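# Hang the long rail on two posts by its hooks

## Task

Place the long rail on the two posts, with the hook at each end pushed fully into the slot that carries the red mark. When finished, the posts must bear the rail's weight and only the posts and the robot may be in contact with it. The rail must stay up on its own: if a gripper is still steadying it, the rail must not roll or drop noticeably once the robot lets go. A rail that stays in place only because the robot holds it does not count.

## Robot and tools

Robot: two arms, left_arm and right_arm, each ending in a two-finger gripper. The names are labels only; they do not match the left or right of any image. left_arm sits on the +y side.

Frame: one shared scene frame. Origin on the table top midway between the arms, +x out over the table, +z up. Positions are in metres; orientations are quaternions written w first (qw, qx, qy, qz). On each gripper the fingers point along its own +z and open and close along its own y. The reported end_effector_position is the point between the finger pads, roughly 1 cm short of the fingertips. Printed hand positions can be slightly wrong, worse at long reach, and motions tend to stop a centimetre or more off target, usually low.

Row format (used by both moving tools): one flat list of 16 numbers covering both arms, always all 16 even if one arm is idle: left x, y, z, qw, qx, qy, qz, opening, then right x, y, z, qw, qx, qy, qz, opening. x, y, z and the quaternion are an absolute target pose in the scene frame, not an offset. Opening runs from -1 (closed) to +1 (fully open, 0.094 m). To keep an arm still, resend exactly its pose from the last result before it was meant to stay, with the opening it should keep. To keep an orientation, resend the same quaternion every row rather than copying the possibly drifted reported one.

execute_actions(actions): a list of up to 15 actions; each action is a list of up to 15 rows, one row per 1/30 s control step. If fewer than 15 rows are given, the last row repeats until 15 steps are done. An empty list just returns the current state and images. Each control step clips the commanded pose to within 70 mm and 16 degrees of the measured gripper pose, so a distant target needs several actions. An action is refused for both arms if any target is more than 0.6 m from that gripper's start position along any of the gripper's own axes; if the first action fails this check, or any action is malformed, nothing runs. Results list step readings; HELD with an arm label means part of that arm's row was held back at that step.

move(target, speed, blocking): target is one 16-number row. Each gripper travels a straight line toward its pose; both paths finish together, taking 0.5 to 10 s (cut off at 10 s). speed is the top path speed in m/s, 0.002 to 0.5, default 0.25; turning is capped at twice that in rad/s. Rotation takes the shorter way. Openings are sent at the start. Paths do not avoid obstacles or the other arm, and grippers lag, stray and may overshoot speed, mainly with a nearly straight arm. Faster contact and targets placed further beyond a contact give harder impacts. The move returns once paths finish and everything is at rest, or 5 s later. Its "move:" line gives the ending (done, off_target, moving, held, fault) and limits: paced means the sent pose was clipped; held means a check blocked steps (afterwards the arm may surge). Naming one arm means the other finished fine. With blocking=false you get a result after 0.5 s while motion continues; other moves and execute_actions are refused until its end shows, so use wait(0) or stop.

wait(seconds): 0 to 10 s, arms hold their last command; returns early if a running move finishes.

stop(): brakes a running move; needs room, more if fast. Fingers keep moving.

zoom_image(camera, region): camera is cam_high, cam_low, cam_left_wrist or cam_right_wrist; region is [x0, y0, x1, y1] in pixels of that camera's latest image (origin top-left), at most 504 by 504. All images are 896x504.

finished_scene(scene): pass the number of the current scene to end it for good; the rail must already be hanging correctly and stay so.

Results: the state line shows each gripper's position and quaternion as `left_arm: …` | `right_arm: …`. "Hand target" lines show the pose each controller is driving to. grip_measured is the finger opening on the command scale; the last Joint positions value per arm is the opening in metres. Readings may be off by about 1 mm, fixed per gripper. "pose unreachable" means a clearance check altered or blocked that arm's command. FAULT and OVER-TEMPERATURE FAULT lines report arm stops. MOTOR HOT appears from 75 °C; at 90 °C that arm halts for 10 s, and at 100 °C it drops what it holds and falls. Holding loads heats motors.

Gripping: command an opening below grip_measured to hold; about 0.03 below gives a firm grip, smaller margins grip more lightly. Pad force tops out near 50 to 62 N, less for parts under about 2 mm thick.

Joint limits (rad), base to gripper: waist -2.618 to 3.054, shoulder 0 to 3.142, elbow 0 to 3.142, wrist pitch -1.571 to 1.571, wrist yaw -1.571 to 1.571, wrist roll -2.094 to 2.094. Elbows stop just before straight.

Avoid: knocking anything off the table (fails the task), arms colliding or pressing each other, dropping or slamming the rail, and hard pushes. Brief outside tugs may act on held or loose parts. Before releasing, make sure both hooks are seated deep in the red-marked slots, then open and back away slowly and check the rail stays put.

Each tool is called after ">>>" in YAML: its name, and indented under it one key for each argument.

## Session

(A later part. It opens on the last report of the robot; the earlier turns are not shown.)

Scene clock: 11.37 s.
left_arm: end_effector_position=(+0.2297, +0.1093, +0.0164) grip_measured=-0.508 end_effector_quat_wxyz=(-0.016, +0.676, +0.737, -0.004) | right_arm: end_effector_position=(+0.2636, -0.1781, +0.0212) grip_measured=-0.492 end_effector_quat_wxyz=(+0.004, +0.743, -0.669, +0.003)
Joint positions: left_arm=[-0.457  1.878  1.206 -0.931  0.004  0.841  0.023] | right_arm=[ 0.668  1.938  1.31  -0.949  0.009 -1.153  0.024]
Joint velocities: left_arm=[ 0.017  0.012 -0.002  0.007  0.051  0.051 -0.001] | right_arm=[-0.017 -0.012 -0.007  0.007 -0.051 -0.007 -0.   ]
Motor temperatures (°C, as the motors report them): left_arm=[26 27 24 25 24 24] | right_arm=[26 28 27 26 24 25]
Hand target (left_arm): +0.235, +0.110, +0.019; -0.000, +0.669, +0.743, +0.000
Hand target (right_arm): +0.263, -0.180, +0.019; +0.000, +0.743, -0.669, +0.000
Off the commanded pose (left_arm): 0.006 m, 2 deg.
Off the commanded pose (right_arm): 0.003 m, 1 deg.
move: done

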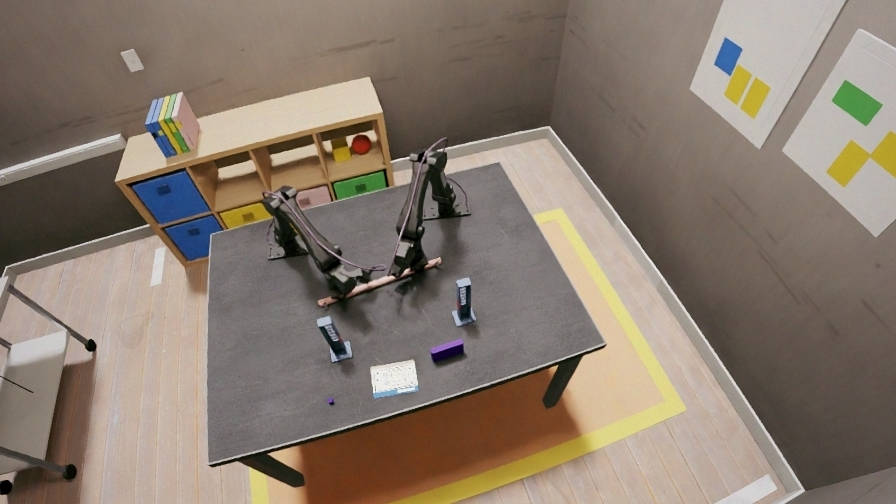

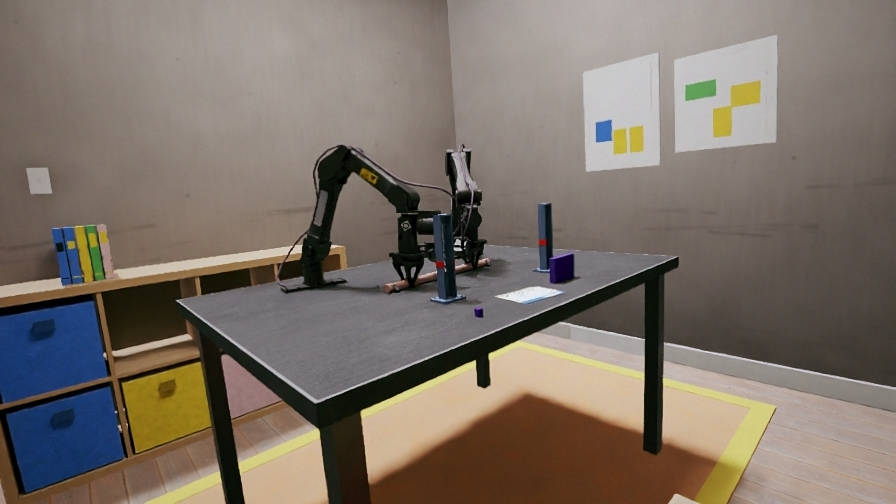

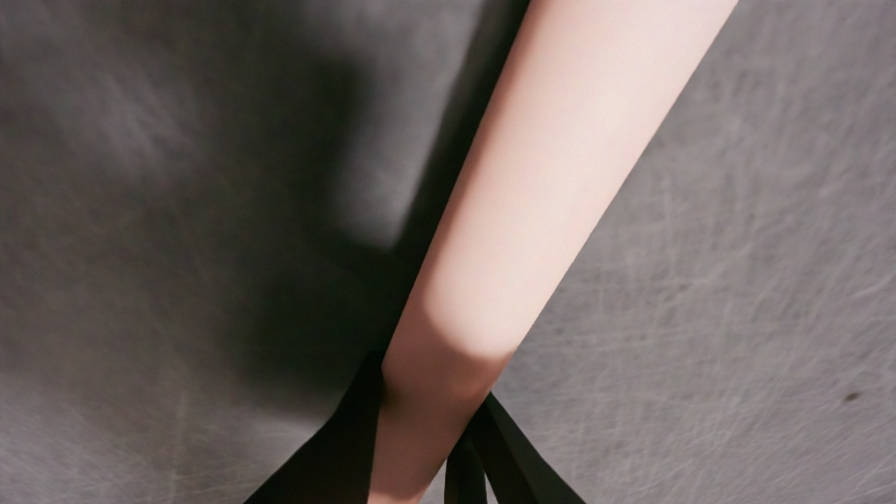

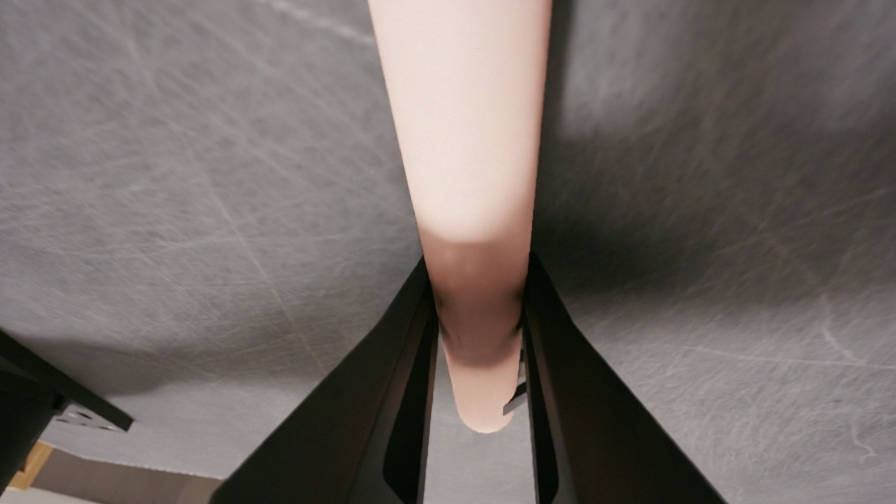

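>>> move:
  target: [0.25,0.11,0.07,0,0.69,0.724,0,-0.55,0.265,-0.18,0.07,0,-0.724,0.69,0,-0.55]
  speed: 0.12

>>> move:
  target: [0.34,0.11,0.115,0.183,0.683,0.683,0.183,-0.55,0.34,-0.181,0.115,0.183,-0.683,0.683,-0.183,-0.55]
  speed: 0.12

>>> zoom_image:
  camera: "cam_low"
  region: [390, 200, 570, 310]

>>> zoom_image:
  camera: "cam_high"
  region: [300, 240, 500, 370]

Scene clock: 12.67 s.
left_arm: end_effector_position=(+0.2428, +0.1106, +0.0517) grip_measured=-0.508 end_effector_quat_wxyz=(-0.019, +0.691, +0.722, -0.003) | right_arm: end_effector_position=(+0.2619, -0.1793, +0.0552) grip_measured=-0.492 end_effector_quat_wxyz=(+0.008, +0.728, -0.685, -0.002)
Joint positions: left_arm=[-0.432  1.872  1.347 -1.085  0.001  0.91   0.023] | right_arm=[ 0.663  1.899  1.398 -1.087  0.001 -1.113  0.024]
Joint velocities: left_arm=[ 0.017 -0.017 -0.022 -0.037 -0.037 -0.007 -0.   ] | right_arm=[-0.012  0.002  0.007 -0.022  0.037 -0.022 -0.001]
Motor temperatures (°C, as the motors report them): left_arm=[26 28 24 25 24 24] | right_arm=[26 29 27 26 24 25]
Hand target (left_arm): +0.250, +0.110, +0.070; +0.000, +0.690, +0.724, +0.001
Hand target (right_arm): +0.264, -0.181, +0.070; -0.000, +0.724, -0.690, +0.000
Off the commanded pose (left_arm): 0.020 m, 2 deg.
Off the commanded pose (right_arm): 0.015 m, 1 deg.
move: off_target (left_arm, right_arm)

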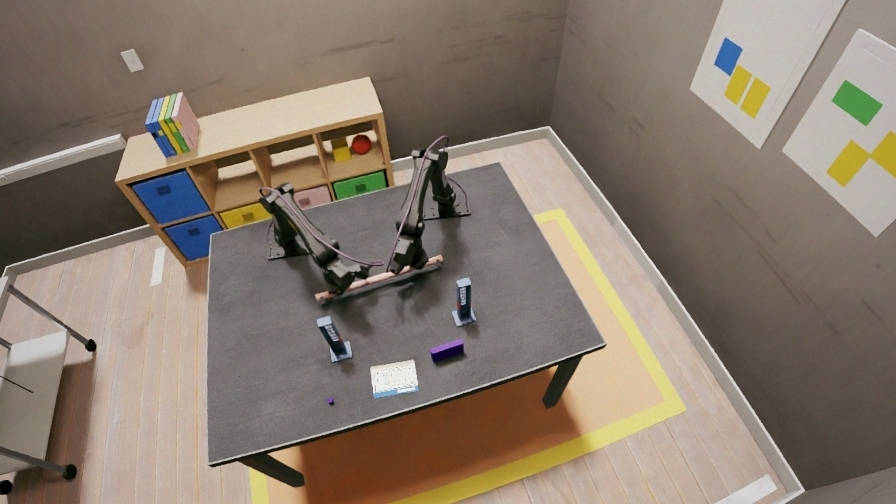

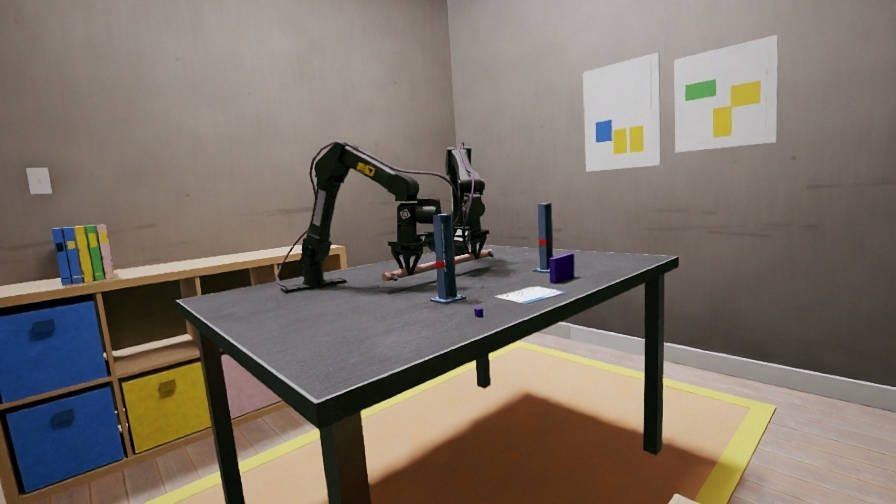

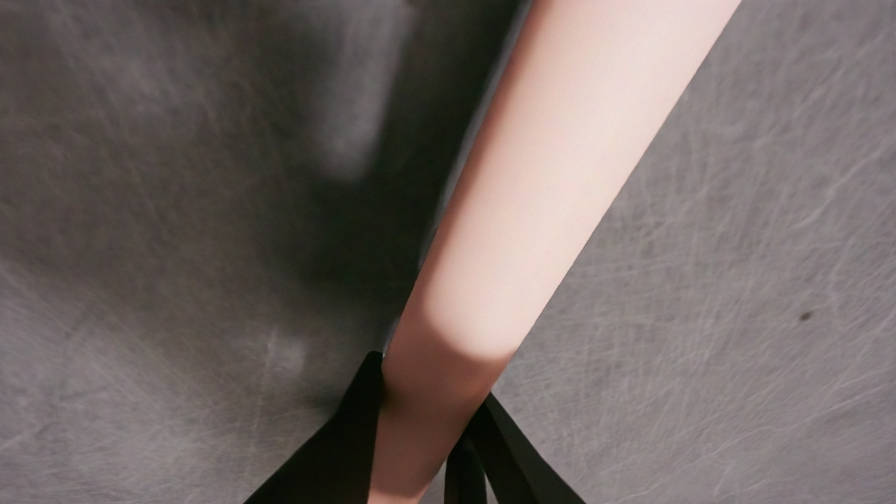

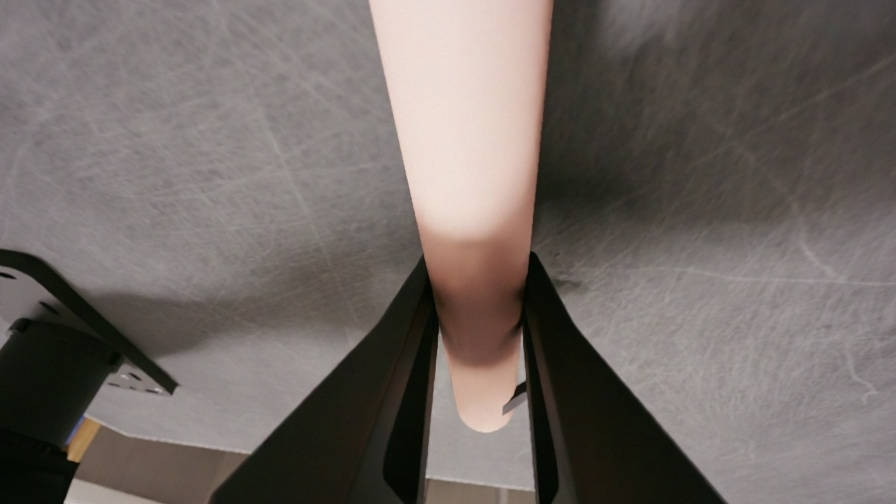

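Scene clock: 15.40 s.
left_arm: end_effector_position=(+0.3296, +0.1075, +0.0970) grip_measured=-0.508 end_effector_quat_wxyz=(+0.153, +0.690, +0.688, +0.165) | right_arm: end_effector_position=(+0.3336, -0.1831, +0.1038) grip_measured=-0.492 end_effector_quat_wxyz=(-0.160, +0.687, -0.689, +0.165)
Joint positions: left_arm=[-0.432  1.76   1.299 -0.74  -0.27   1.007  0.023] | right_arm=[ 0.668  1.729  1.283 -0.719  0.231 -1.094  0.024]
Joint velocities: left_arm=[-0.022 -0.002 -0.022  0.051 -0.022 -0.007  0.001] | right_arm=[-0.012 -0.002 -0.002  0.037 -0.066 -0.007  0.   ]
Motor temperatures (°C, as the motors report them): left_arm=[26 29 25 25 24 24] | right_arm=[26 30 27 26 24 25]
Hand target (left_arm): +0.339, +0.111, +0.116; +0.180, +0.685, +0.681, +0.186
Hand target (right_arm): +0.338, -0.181, +0.119; -0.184, +0.684, -0.683, +0.182
Off the commanded pose (left_arm): 0.021 m, 4 deg.
Off the commanded pose (right_arm): 0.013 m, 3 deg.
move: off_target (left_arm, right_arm)

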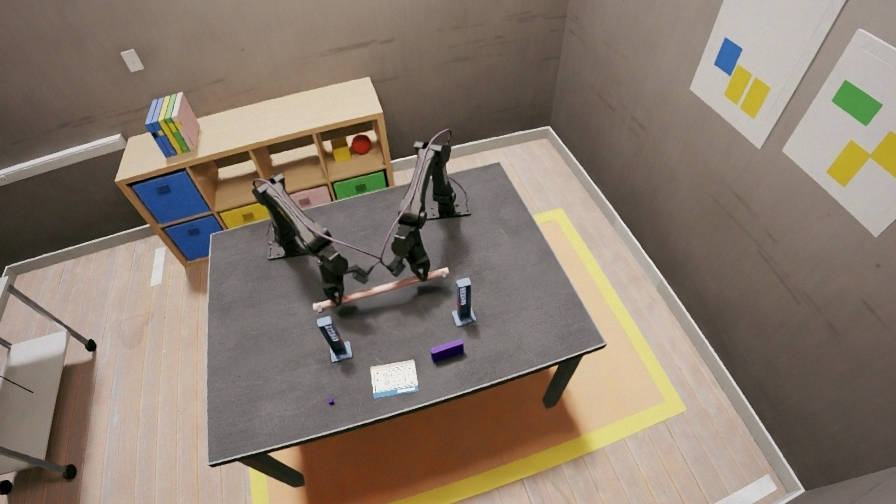

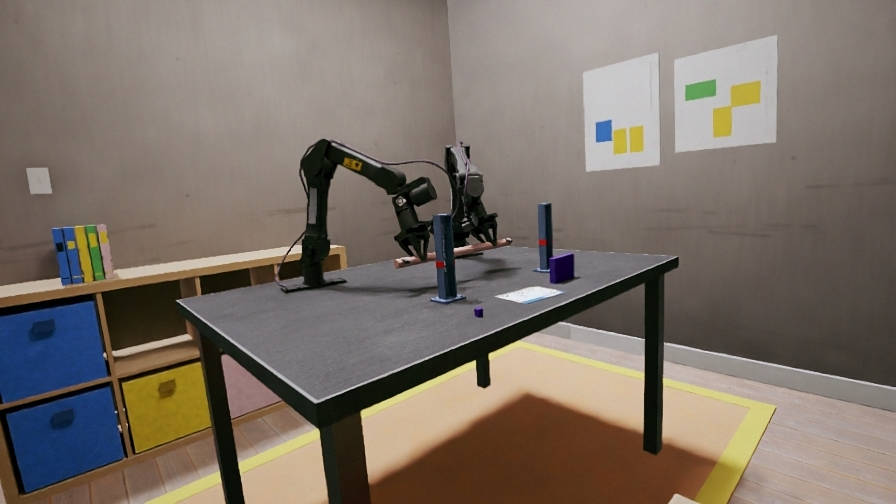

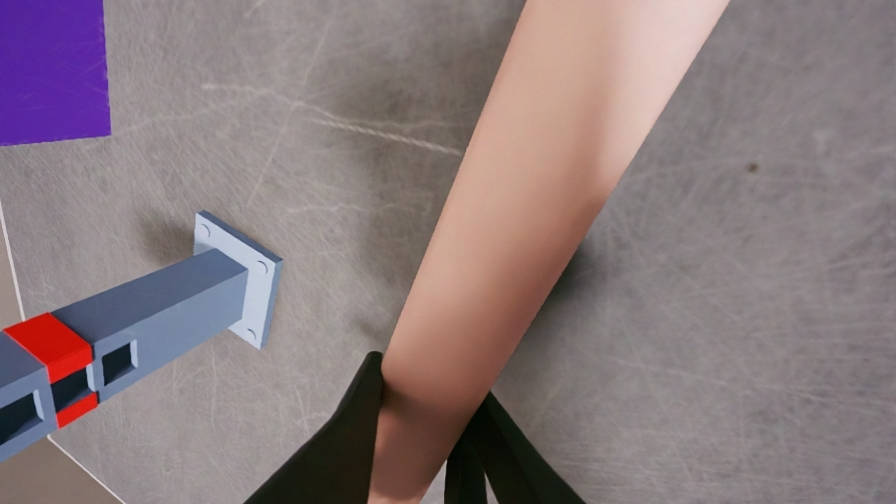

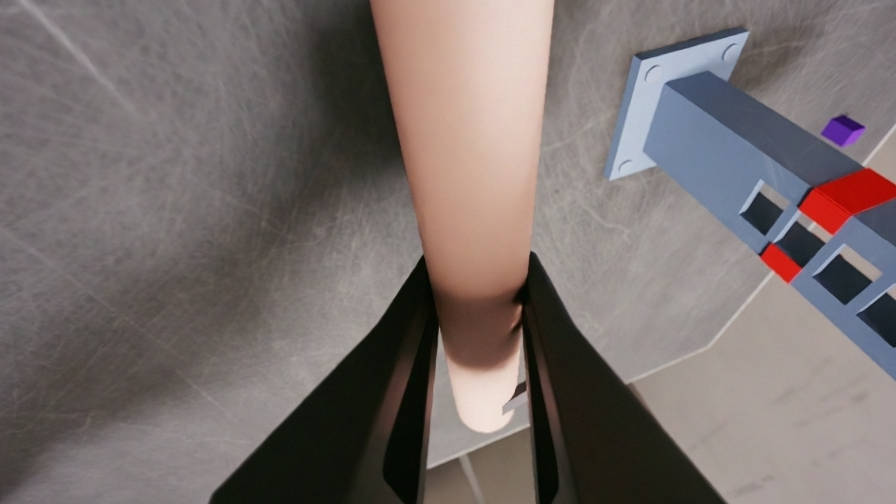

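Region (390, 200, 570, 310) of cam_low's 896x504 image, scaled by 2.800, with more detail than that image has.

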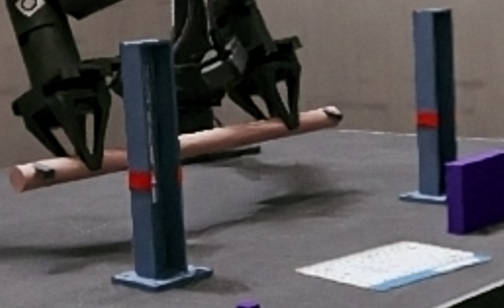

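Region (300, 240, 500, 370) of cam_high's 896x504 image, scaled by 2.520, with more detail than that image has; it fills the top 328 rows of this view, and the rest is white.

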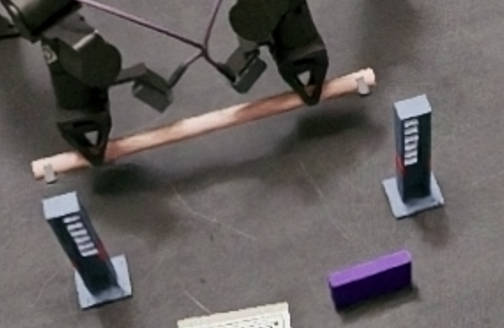

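>>> move:
  target: [0.43,0.14,0.125,0.219,0.672,0.672,0.219,-0.55,0.43,-0.151,0.12,0.219,-0.672,0.672,-0.219,-0.55]
  speed: 0.1

>>> zoom_image:
  camera: "cam_low"
  region: [400, 200, 570, 310]

>>> zoom_image:
  camera: "cam_high"
  region: [300, 240, 500, 370]

Scene clock: 17.23 s.
left_arm: end_effector_position=(+0.4108, +0.1447, +0.1036) grip_measured=-0.508 end_effector_quat_wxyz=(+0.184, +0.680, +0.679, +0.205) | right_arm: end_effector_position=(+0.4145, -0.1467, +0.1067) grip_measured=-0.492 end_effector_quat_wxyz=(-0.205, +0.678, -0.678, +0.197)
Joint positions: left_arm=[-0.256  1.877  1.421 -0.612 -0.254  1.197  0.023] | right_arm=[ 0.66   1.978  1.562 -0.635  0.261 -1.127  0.024]
Joint velocities: left_arm=[-0.007 -0.017 -0.017 -0.081 -0.051  0.022  0.   ] | right_arm=[ 0.002 -0.012 -0.007  0.022  0.081  0.037 -0.   ]
Motor temperatures (°C, as the motors report them): left_arm=[26 29 25 25 24 24] | right_arm=[26 30 28 26 24 25]
Hand target (left_arm): +0.429, +0.142, +0.127; +0.219, +0.673, +0.671, +0.223
Hand target (right_arm): +0.428, -0.151, +0.122; -0.219, +0.672, -0.672, +0.219
Off the commanded pose (left_arm): 0.029 m, 4 deg.
Off the commanded pose (right_arm): 0.021 m, 3 deg.
move: off_target (left_arm, right_arm)

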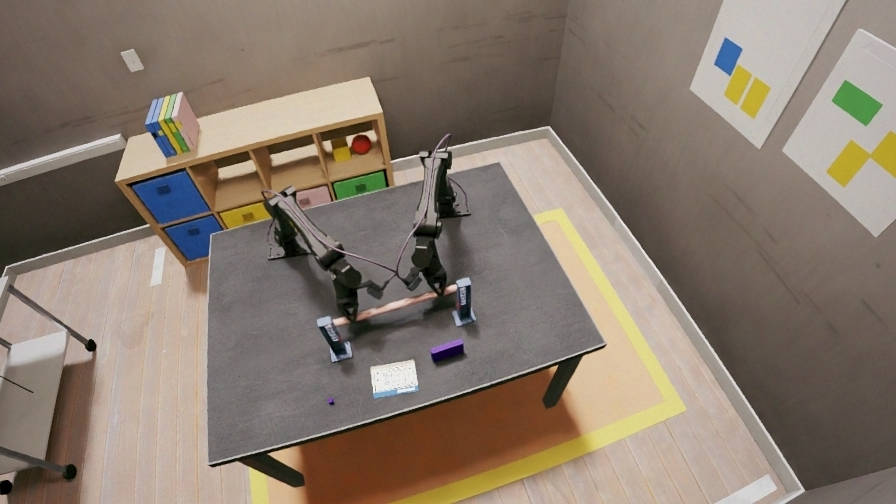

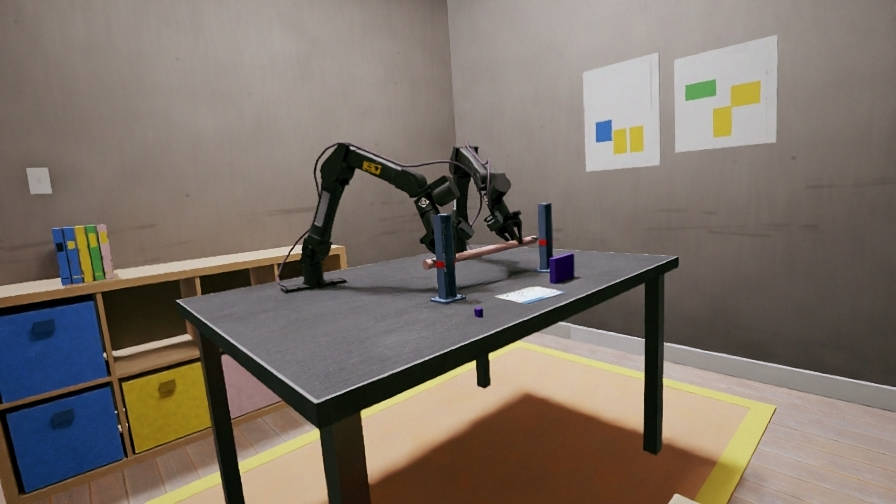

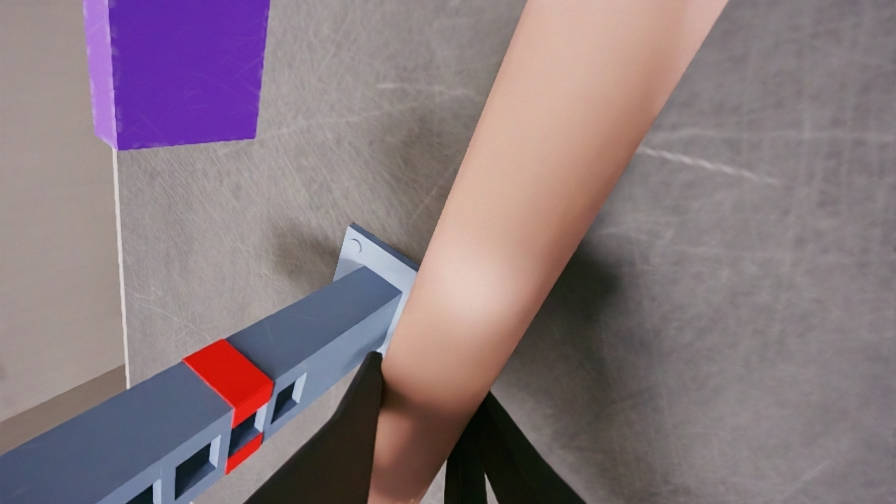

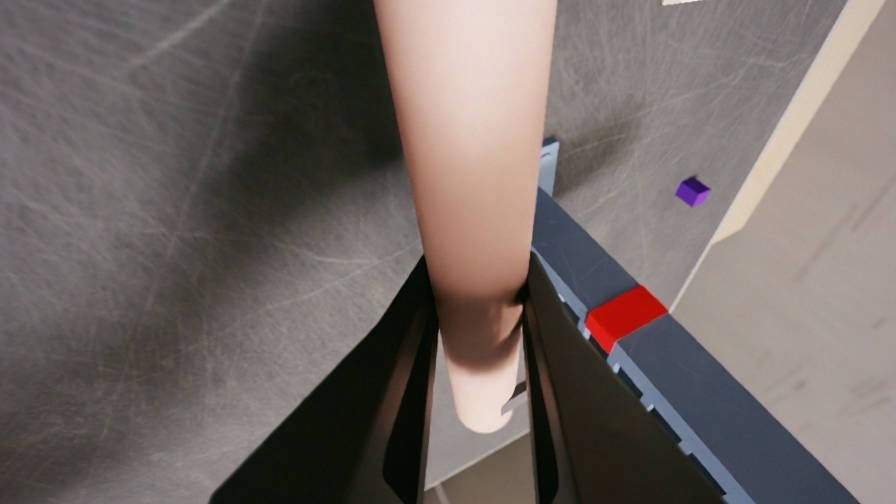

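Region (400, 200, 570, 310) of cam_low's 896x504 image, scaled by 2.965, with more detail than that image has; it fills the top 326 rows of this view, and the rest is white.

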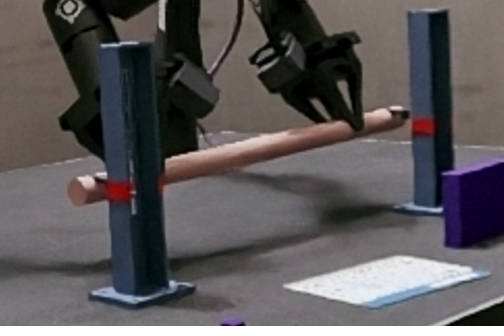

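Region (300, 240, 500, 370) of cam_high's 896x504 image, scaled by 2.520, with more detail than that image has; it fills the top 328 rows of this view, and the rest is white.

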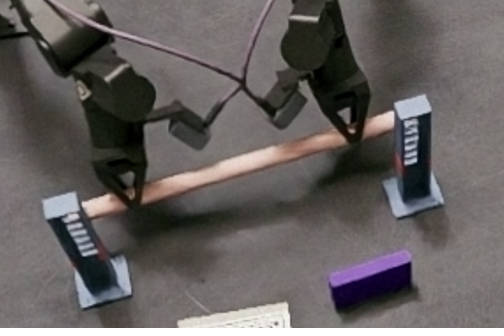

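>>> move:
  target: [0.44,0.14,0.115,0.219,0.672,0.672,0.219,-0.55,0.43,-0.151,0.113,0.219,-0.672,0.672,-0.219,-0.55]
  speed: 0.03

>>> zoom_image:
  camera: "cam_low"
  region: [410, 240, 480, 285]

>>> zoom_image:
  camera: "cam_low"
  region: [500, 220, 570, 265]

Scene clock: 19.17 s.
left_arm: end_effector_position=(+0.4209, +0.1416, +0.0955) grip_measured=-0.508 end_effector_quat_wxyz=(+0.188, +0.683, +0.676, +0.204) | right_arm: end_effector_position=(+0.4190, -0.1499, +0.1046) grip_measured=-0.492 end_effector_quat_wxyz=(-0.205, +0.674, -0.680, +0.204)
Joint positions: left_arm=[-0.25   1.917  1.44  -0.582 -0.245  1.209  0.023] | right_arm=[ 0.654  1.987  1.562 -0.62   0.273 -1.128  0.024]
Joint velocities: left_arm=[-0.012  0.002 -0.012 -0.007 -0.022 -0.051  0.   ] | right_arm=[-0.012  0.007 -0.007  0.051  0.081 -0.051  0.001]
Motor temperatures (°C, as the motors report them): left_arm=[26 29 25 25 24 24] | right_arm=[26 30 28 26 24 25]
Hand target (left_arm): +0.439, +0.141, +0.116; +0.219, +0.672, +0.672, +0.221
Hand target (right_arm): +0.430, -0.151, +0.114; -0.219, +0.672, -0.673, +0.219
Off the commanded pose (left_arm): 0.027 m, 4 deg.
Off the commanded pose (right_arm): 0.014 m, 3 deg.
move: off_target (left_arm, right_arm)

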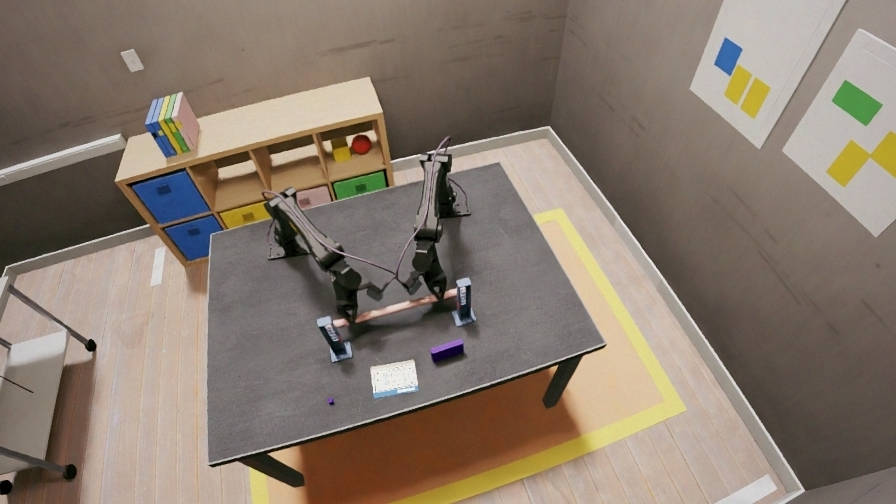

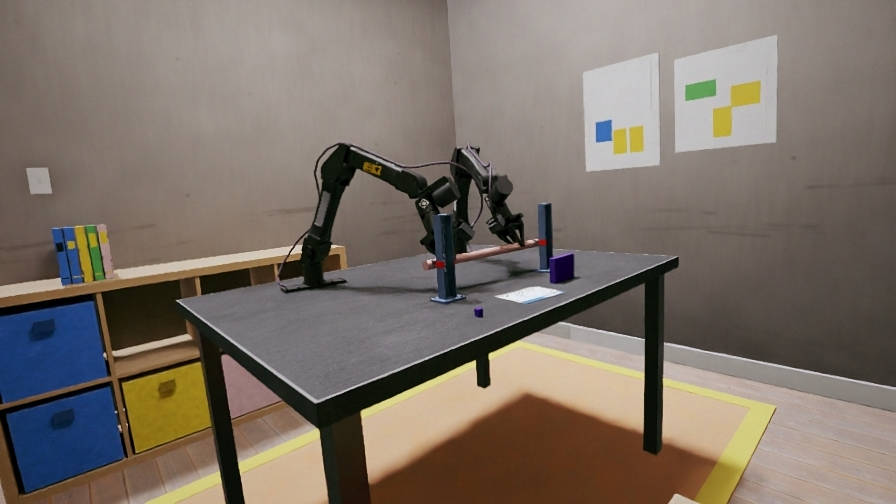

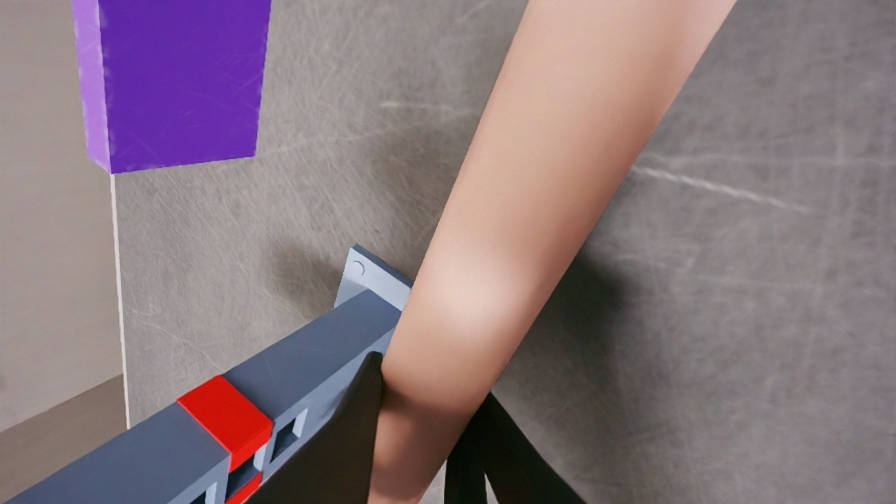

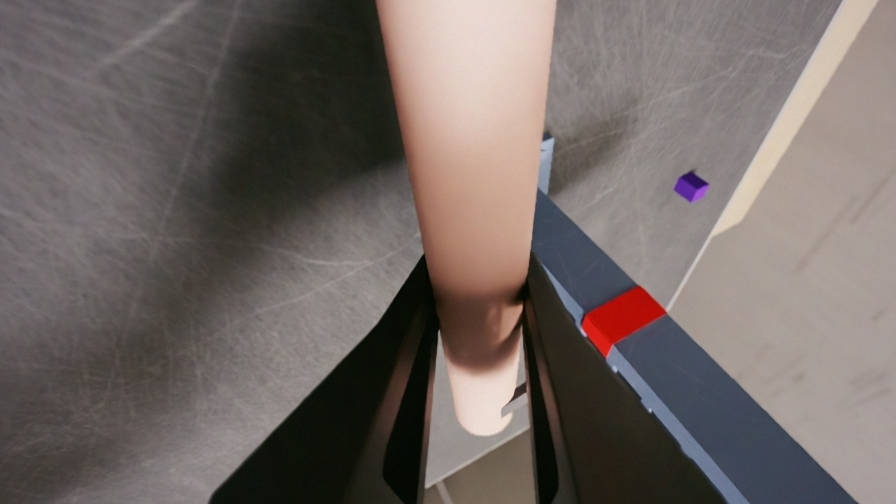

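Region (410, 240, 480, 285) of cam_low's 896x504 image, scaled by 7.200, with more detail than that image has; it fills the top 324 rows of this view, and the rest is white.

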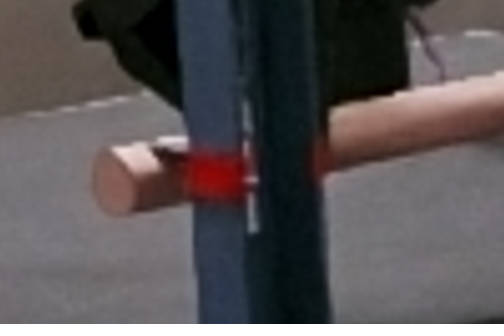

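Region (500, 220, 570, 265) of cam_low's 896x504 image, scaled by 7.200, with more detail than that image has; it fills the top 324 rows of this view, and the rest is white.

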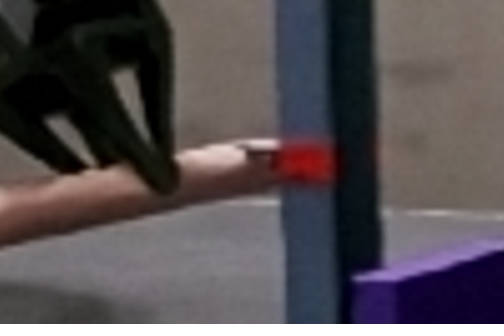

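>>> move:
  target: [0.437,0.128,0.114,0.219,0.672,0.672,0.219,-0.55,0.427,-0.163,0.106,0.219,-0.672,0.672,-0.219,-0.55]
  speed: 0.03

>>> zoom_image:
  camera: "cam_low"
  region: [410, 220, 570, 285]

>>> zoom_image:
  camera: "cam_high"
  region: [305, 300, 375, 365]

>>> zoom_image:
  camera: "cam_high"
  region: [425, 270, 495, 330]

Scene clock: 21.13 s.
left_arm: end_effector_position=(+0.4204, +0.1354, +0.0914) grip_measured=-0.508 end_effector_quat_wxyz=(+0.186, +0.685, +0.675, +0.200) | right_arm: end_effector_position=(+0.4207, -0.1560, +0.0935) grip_measured=-0.492 end_effector_quat_wxyz=(-0.208, +0.674, -0.680, +0.200)
Joint positions: left_arm=[-0.262  1.933  1.45  -0.585 -0.244  1.2    0.023] | right_arm=[ 0.636  1.987  1.517 -0.569  0.256 -1.142  0.024]
Joint velocities: left_arm=[-0.012 -0.007 -0.007 -0.037  0.022  0.051  0.   ] | right_arm=[ 0.002 -0.012 -0.002 -0.066 -0.037 -0.022 -0.001]
Motor temperatures (°C, as the motors report them): left_arm=[26 30 26 26 24 24] | right_arm=[26 31 28 26 24 25]
Hand target (left_arm): +0.435, +0.129, +0.115; +0.219, +0.672, +0.672, +0.219
Hand target (right_arm): +0.427, -0.163, +0.106; -0.218, +0.672, -0.673, +0.219
Off the commanded pose (left_arm): 0.029 m, 5 deg.
Off the commanded pose (right_arm): 0.016 m, 3 deg.
move: off_target (left_arm, right_arm)

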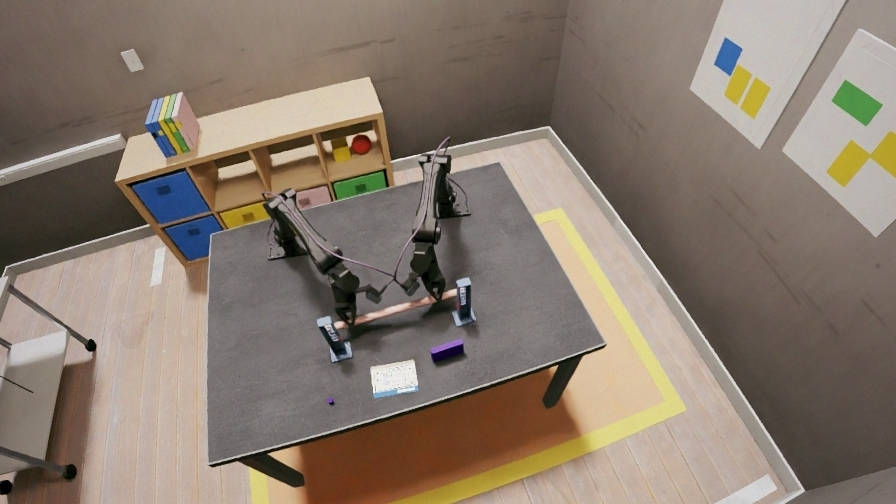

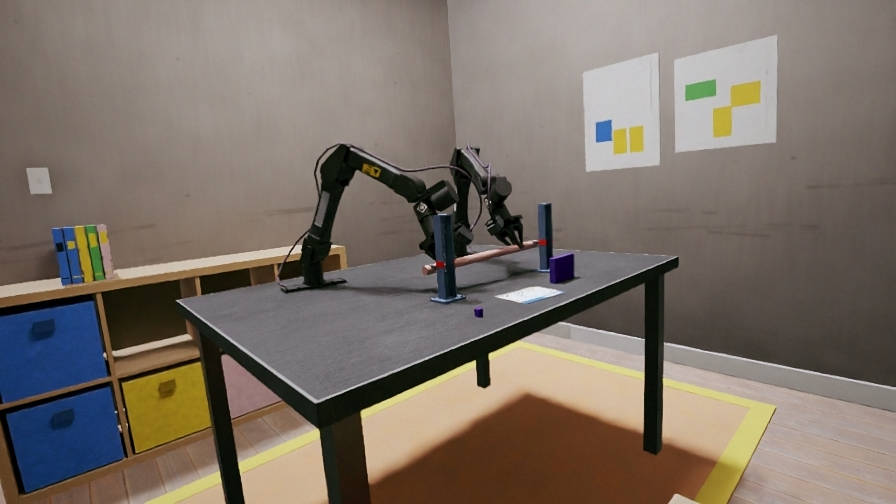

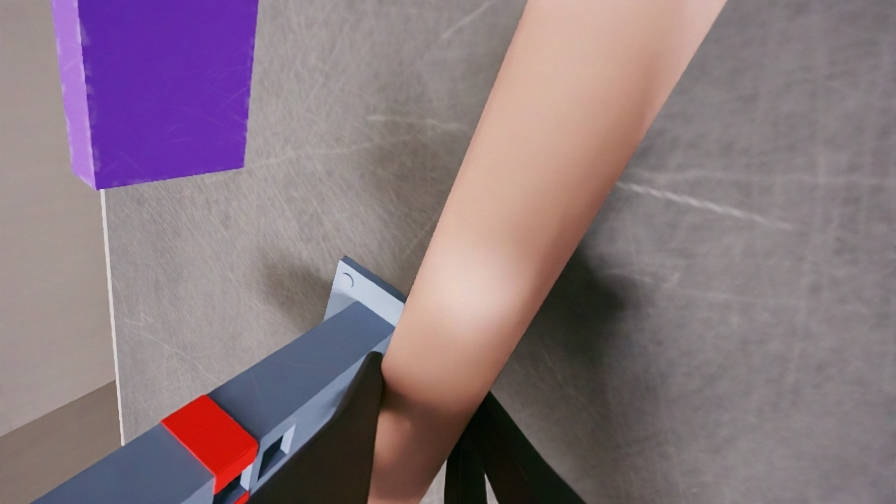

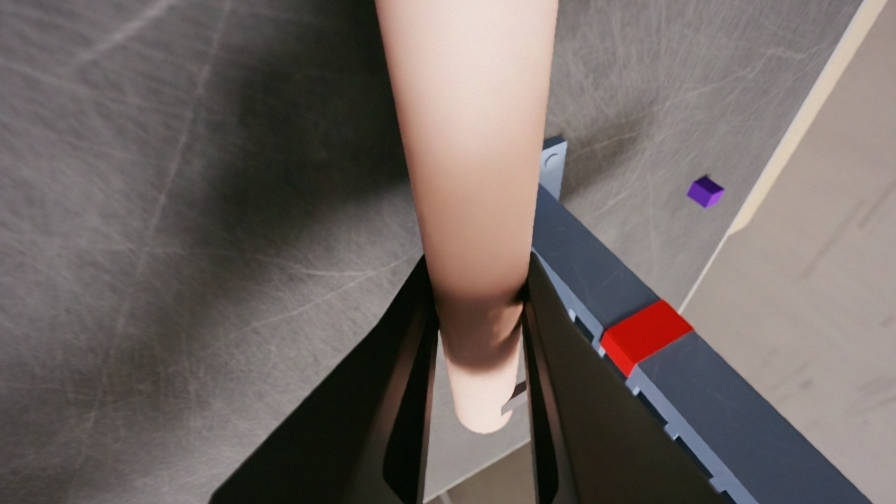

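Region (410, 220, 570, 285) of cam_low's 896x504 image, scaled by 3.150, with more detail than that image has; it fills the top 205 rows of this view, and the rest is white.

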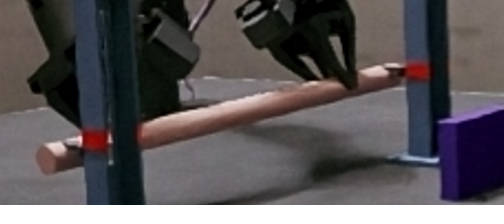

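Region (305, 300, 375, 365) of cam_high's 896x504 image, scaled by 7.200, with more detail than that image has; it fills the top 468 rows of this view, and the rest is white.

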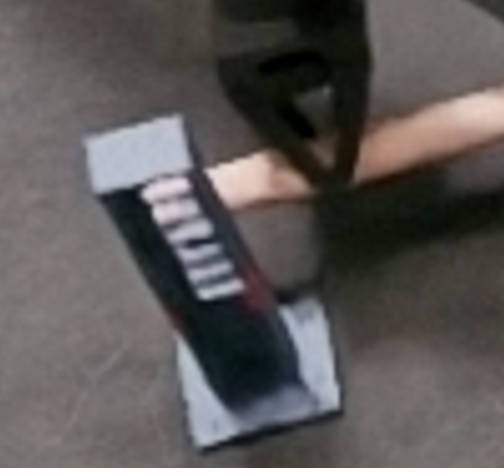

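Region (425, 270, 495, 330) of cam_high's 896x504 image, scaled by 7.200, with more detail than that image has; it fills the top 432 rows of this view, and the rest is white.

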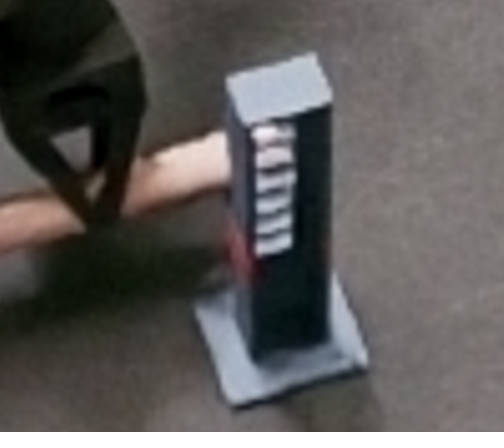

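>>> move:
  target: [0.457,0.139,0.118,0.23,0.669,0.669,0.23,-0.55,0.449,-0.152,0.112,0.23,-0.669,0.669,-0.23,-0.55]
  speed: 0.03

>>> zoom_image:
  camera: "cam_low"
  region: [410, 220, 570, 285]

>>> zoom_image:
  camera: "cam_high"
  region: [305, 300, 375, 365]

>>> zoom_image:
  camera: "cam_high"
  region: [425, 270, 495, 330]

Scene clock: 23.50 s.
left_arm: end_effector_position=(+0.4351, +0.1404, +0.0940) grip_measured=-0.508 end_effector_quat_wxyz=(+0.194, +0.683, +0.672, +0.210) | right_arm: end_effector_position=(+0.4342, -0.1510, +0.0972) grip_measured=-0.492 end_effector_quat_wxyz=(-0.214, +0.671, -0.679, +0.208)
Joint positions: left_arm=[-0.24   1.957  1.48  -0.563 -0.244  1.228  0.023] | right_arm=[ 0.636  2.026  1.578 -0.572  0.267 -1.145  0.024]
Joint velocities: left_arm=[-0.017  0.017  0.022  0.037 -0.007 -0.007 -0.   ] | right_arm=[ 0.017 -0.022 -0.007 -0.007  0.037 -0.037 -0.   ]
Motor temperatures (°C, as the motors report them): left_arm=[26 30 26 26 24 24] | right_arm=[26 31 28 27 24 25]
Hand target (left_arm): +0.455, +0.140, +0.119; +0.229, +0.669, +0.668, +0.232
Hand target (right_arm): +0.448, -0.152, +0.113; -0.230, +0.668, -0.669, +0.230
Off the commanded pose (left_arm): 0.032 m, 5 deg.
Off the commanded pose (right_arm): 0.021 m, 3 deg.
move: off_target (left_arm, right_arm)

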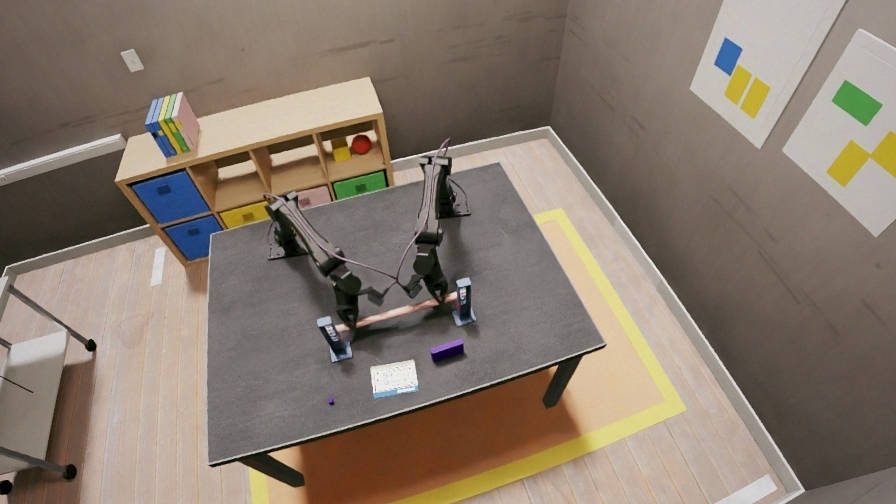

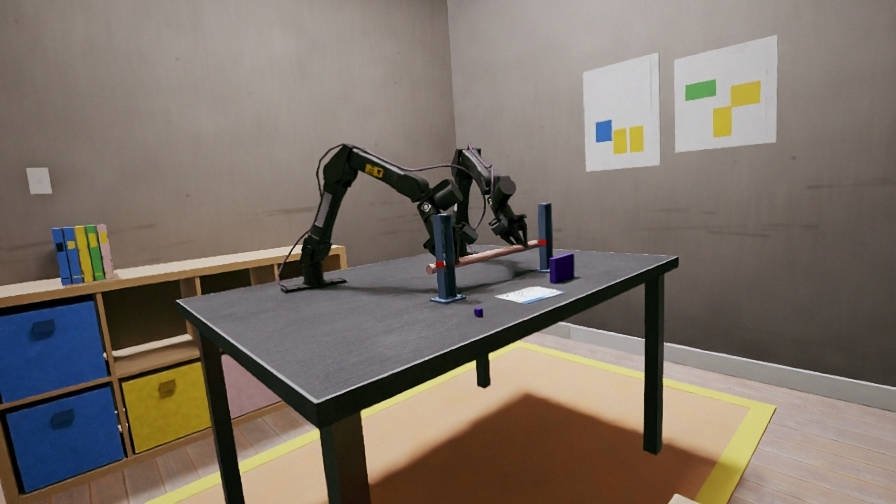

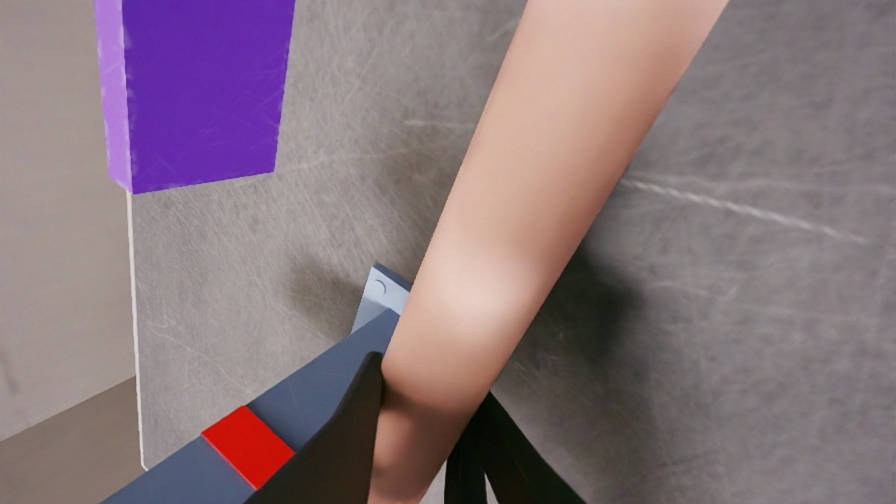

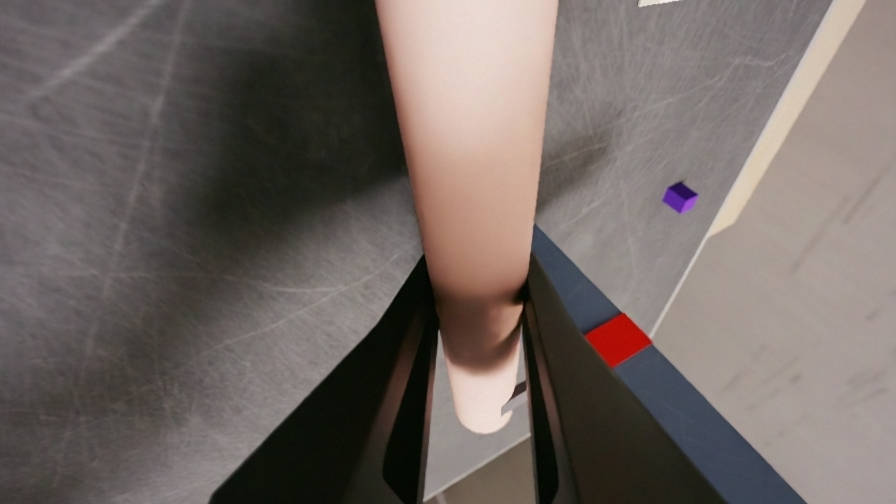

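Region (410, 220, 570, 285) of cam_low's 896x504 image, scaled by 3.150, with more detail than that image has; it fills the top 205 rows of this view, and the rest is white.

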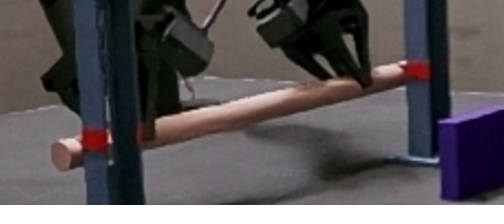

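Region (305, 300, 375, 365) of cam_high's 896x504 image, scaled by 7.200, with more detail than that image has; it fills the top 468 rows of this view, and the rest is white.

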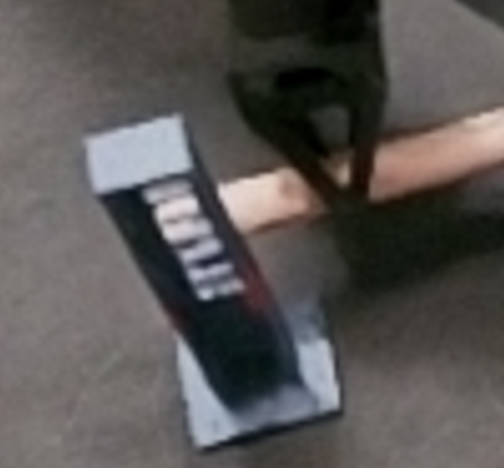

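Region (425, 270, 495, 330) of cam_high's 896x504 image, scaled by 7.200, with more detail than that image has; it fills the top 432 rows of this view, and the rest is white.

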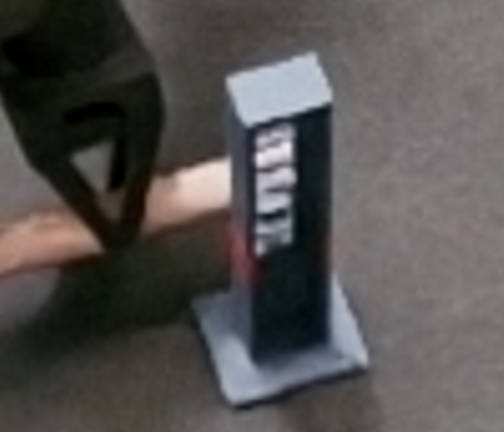

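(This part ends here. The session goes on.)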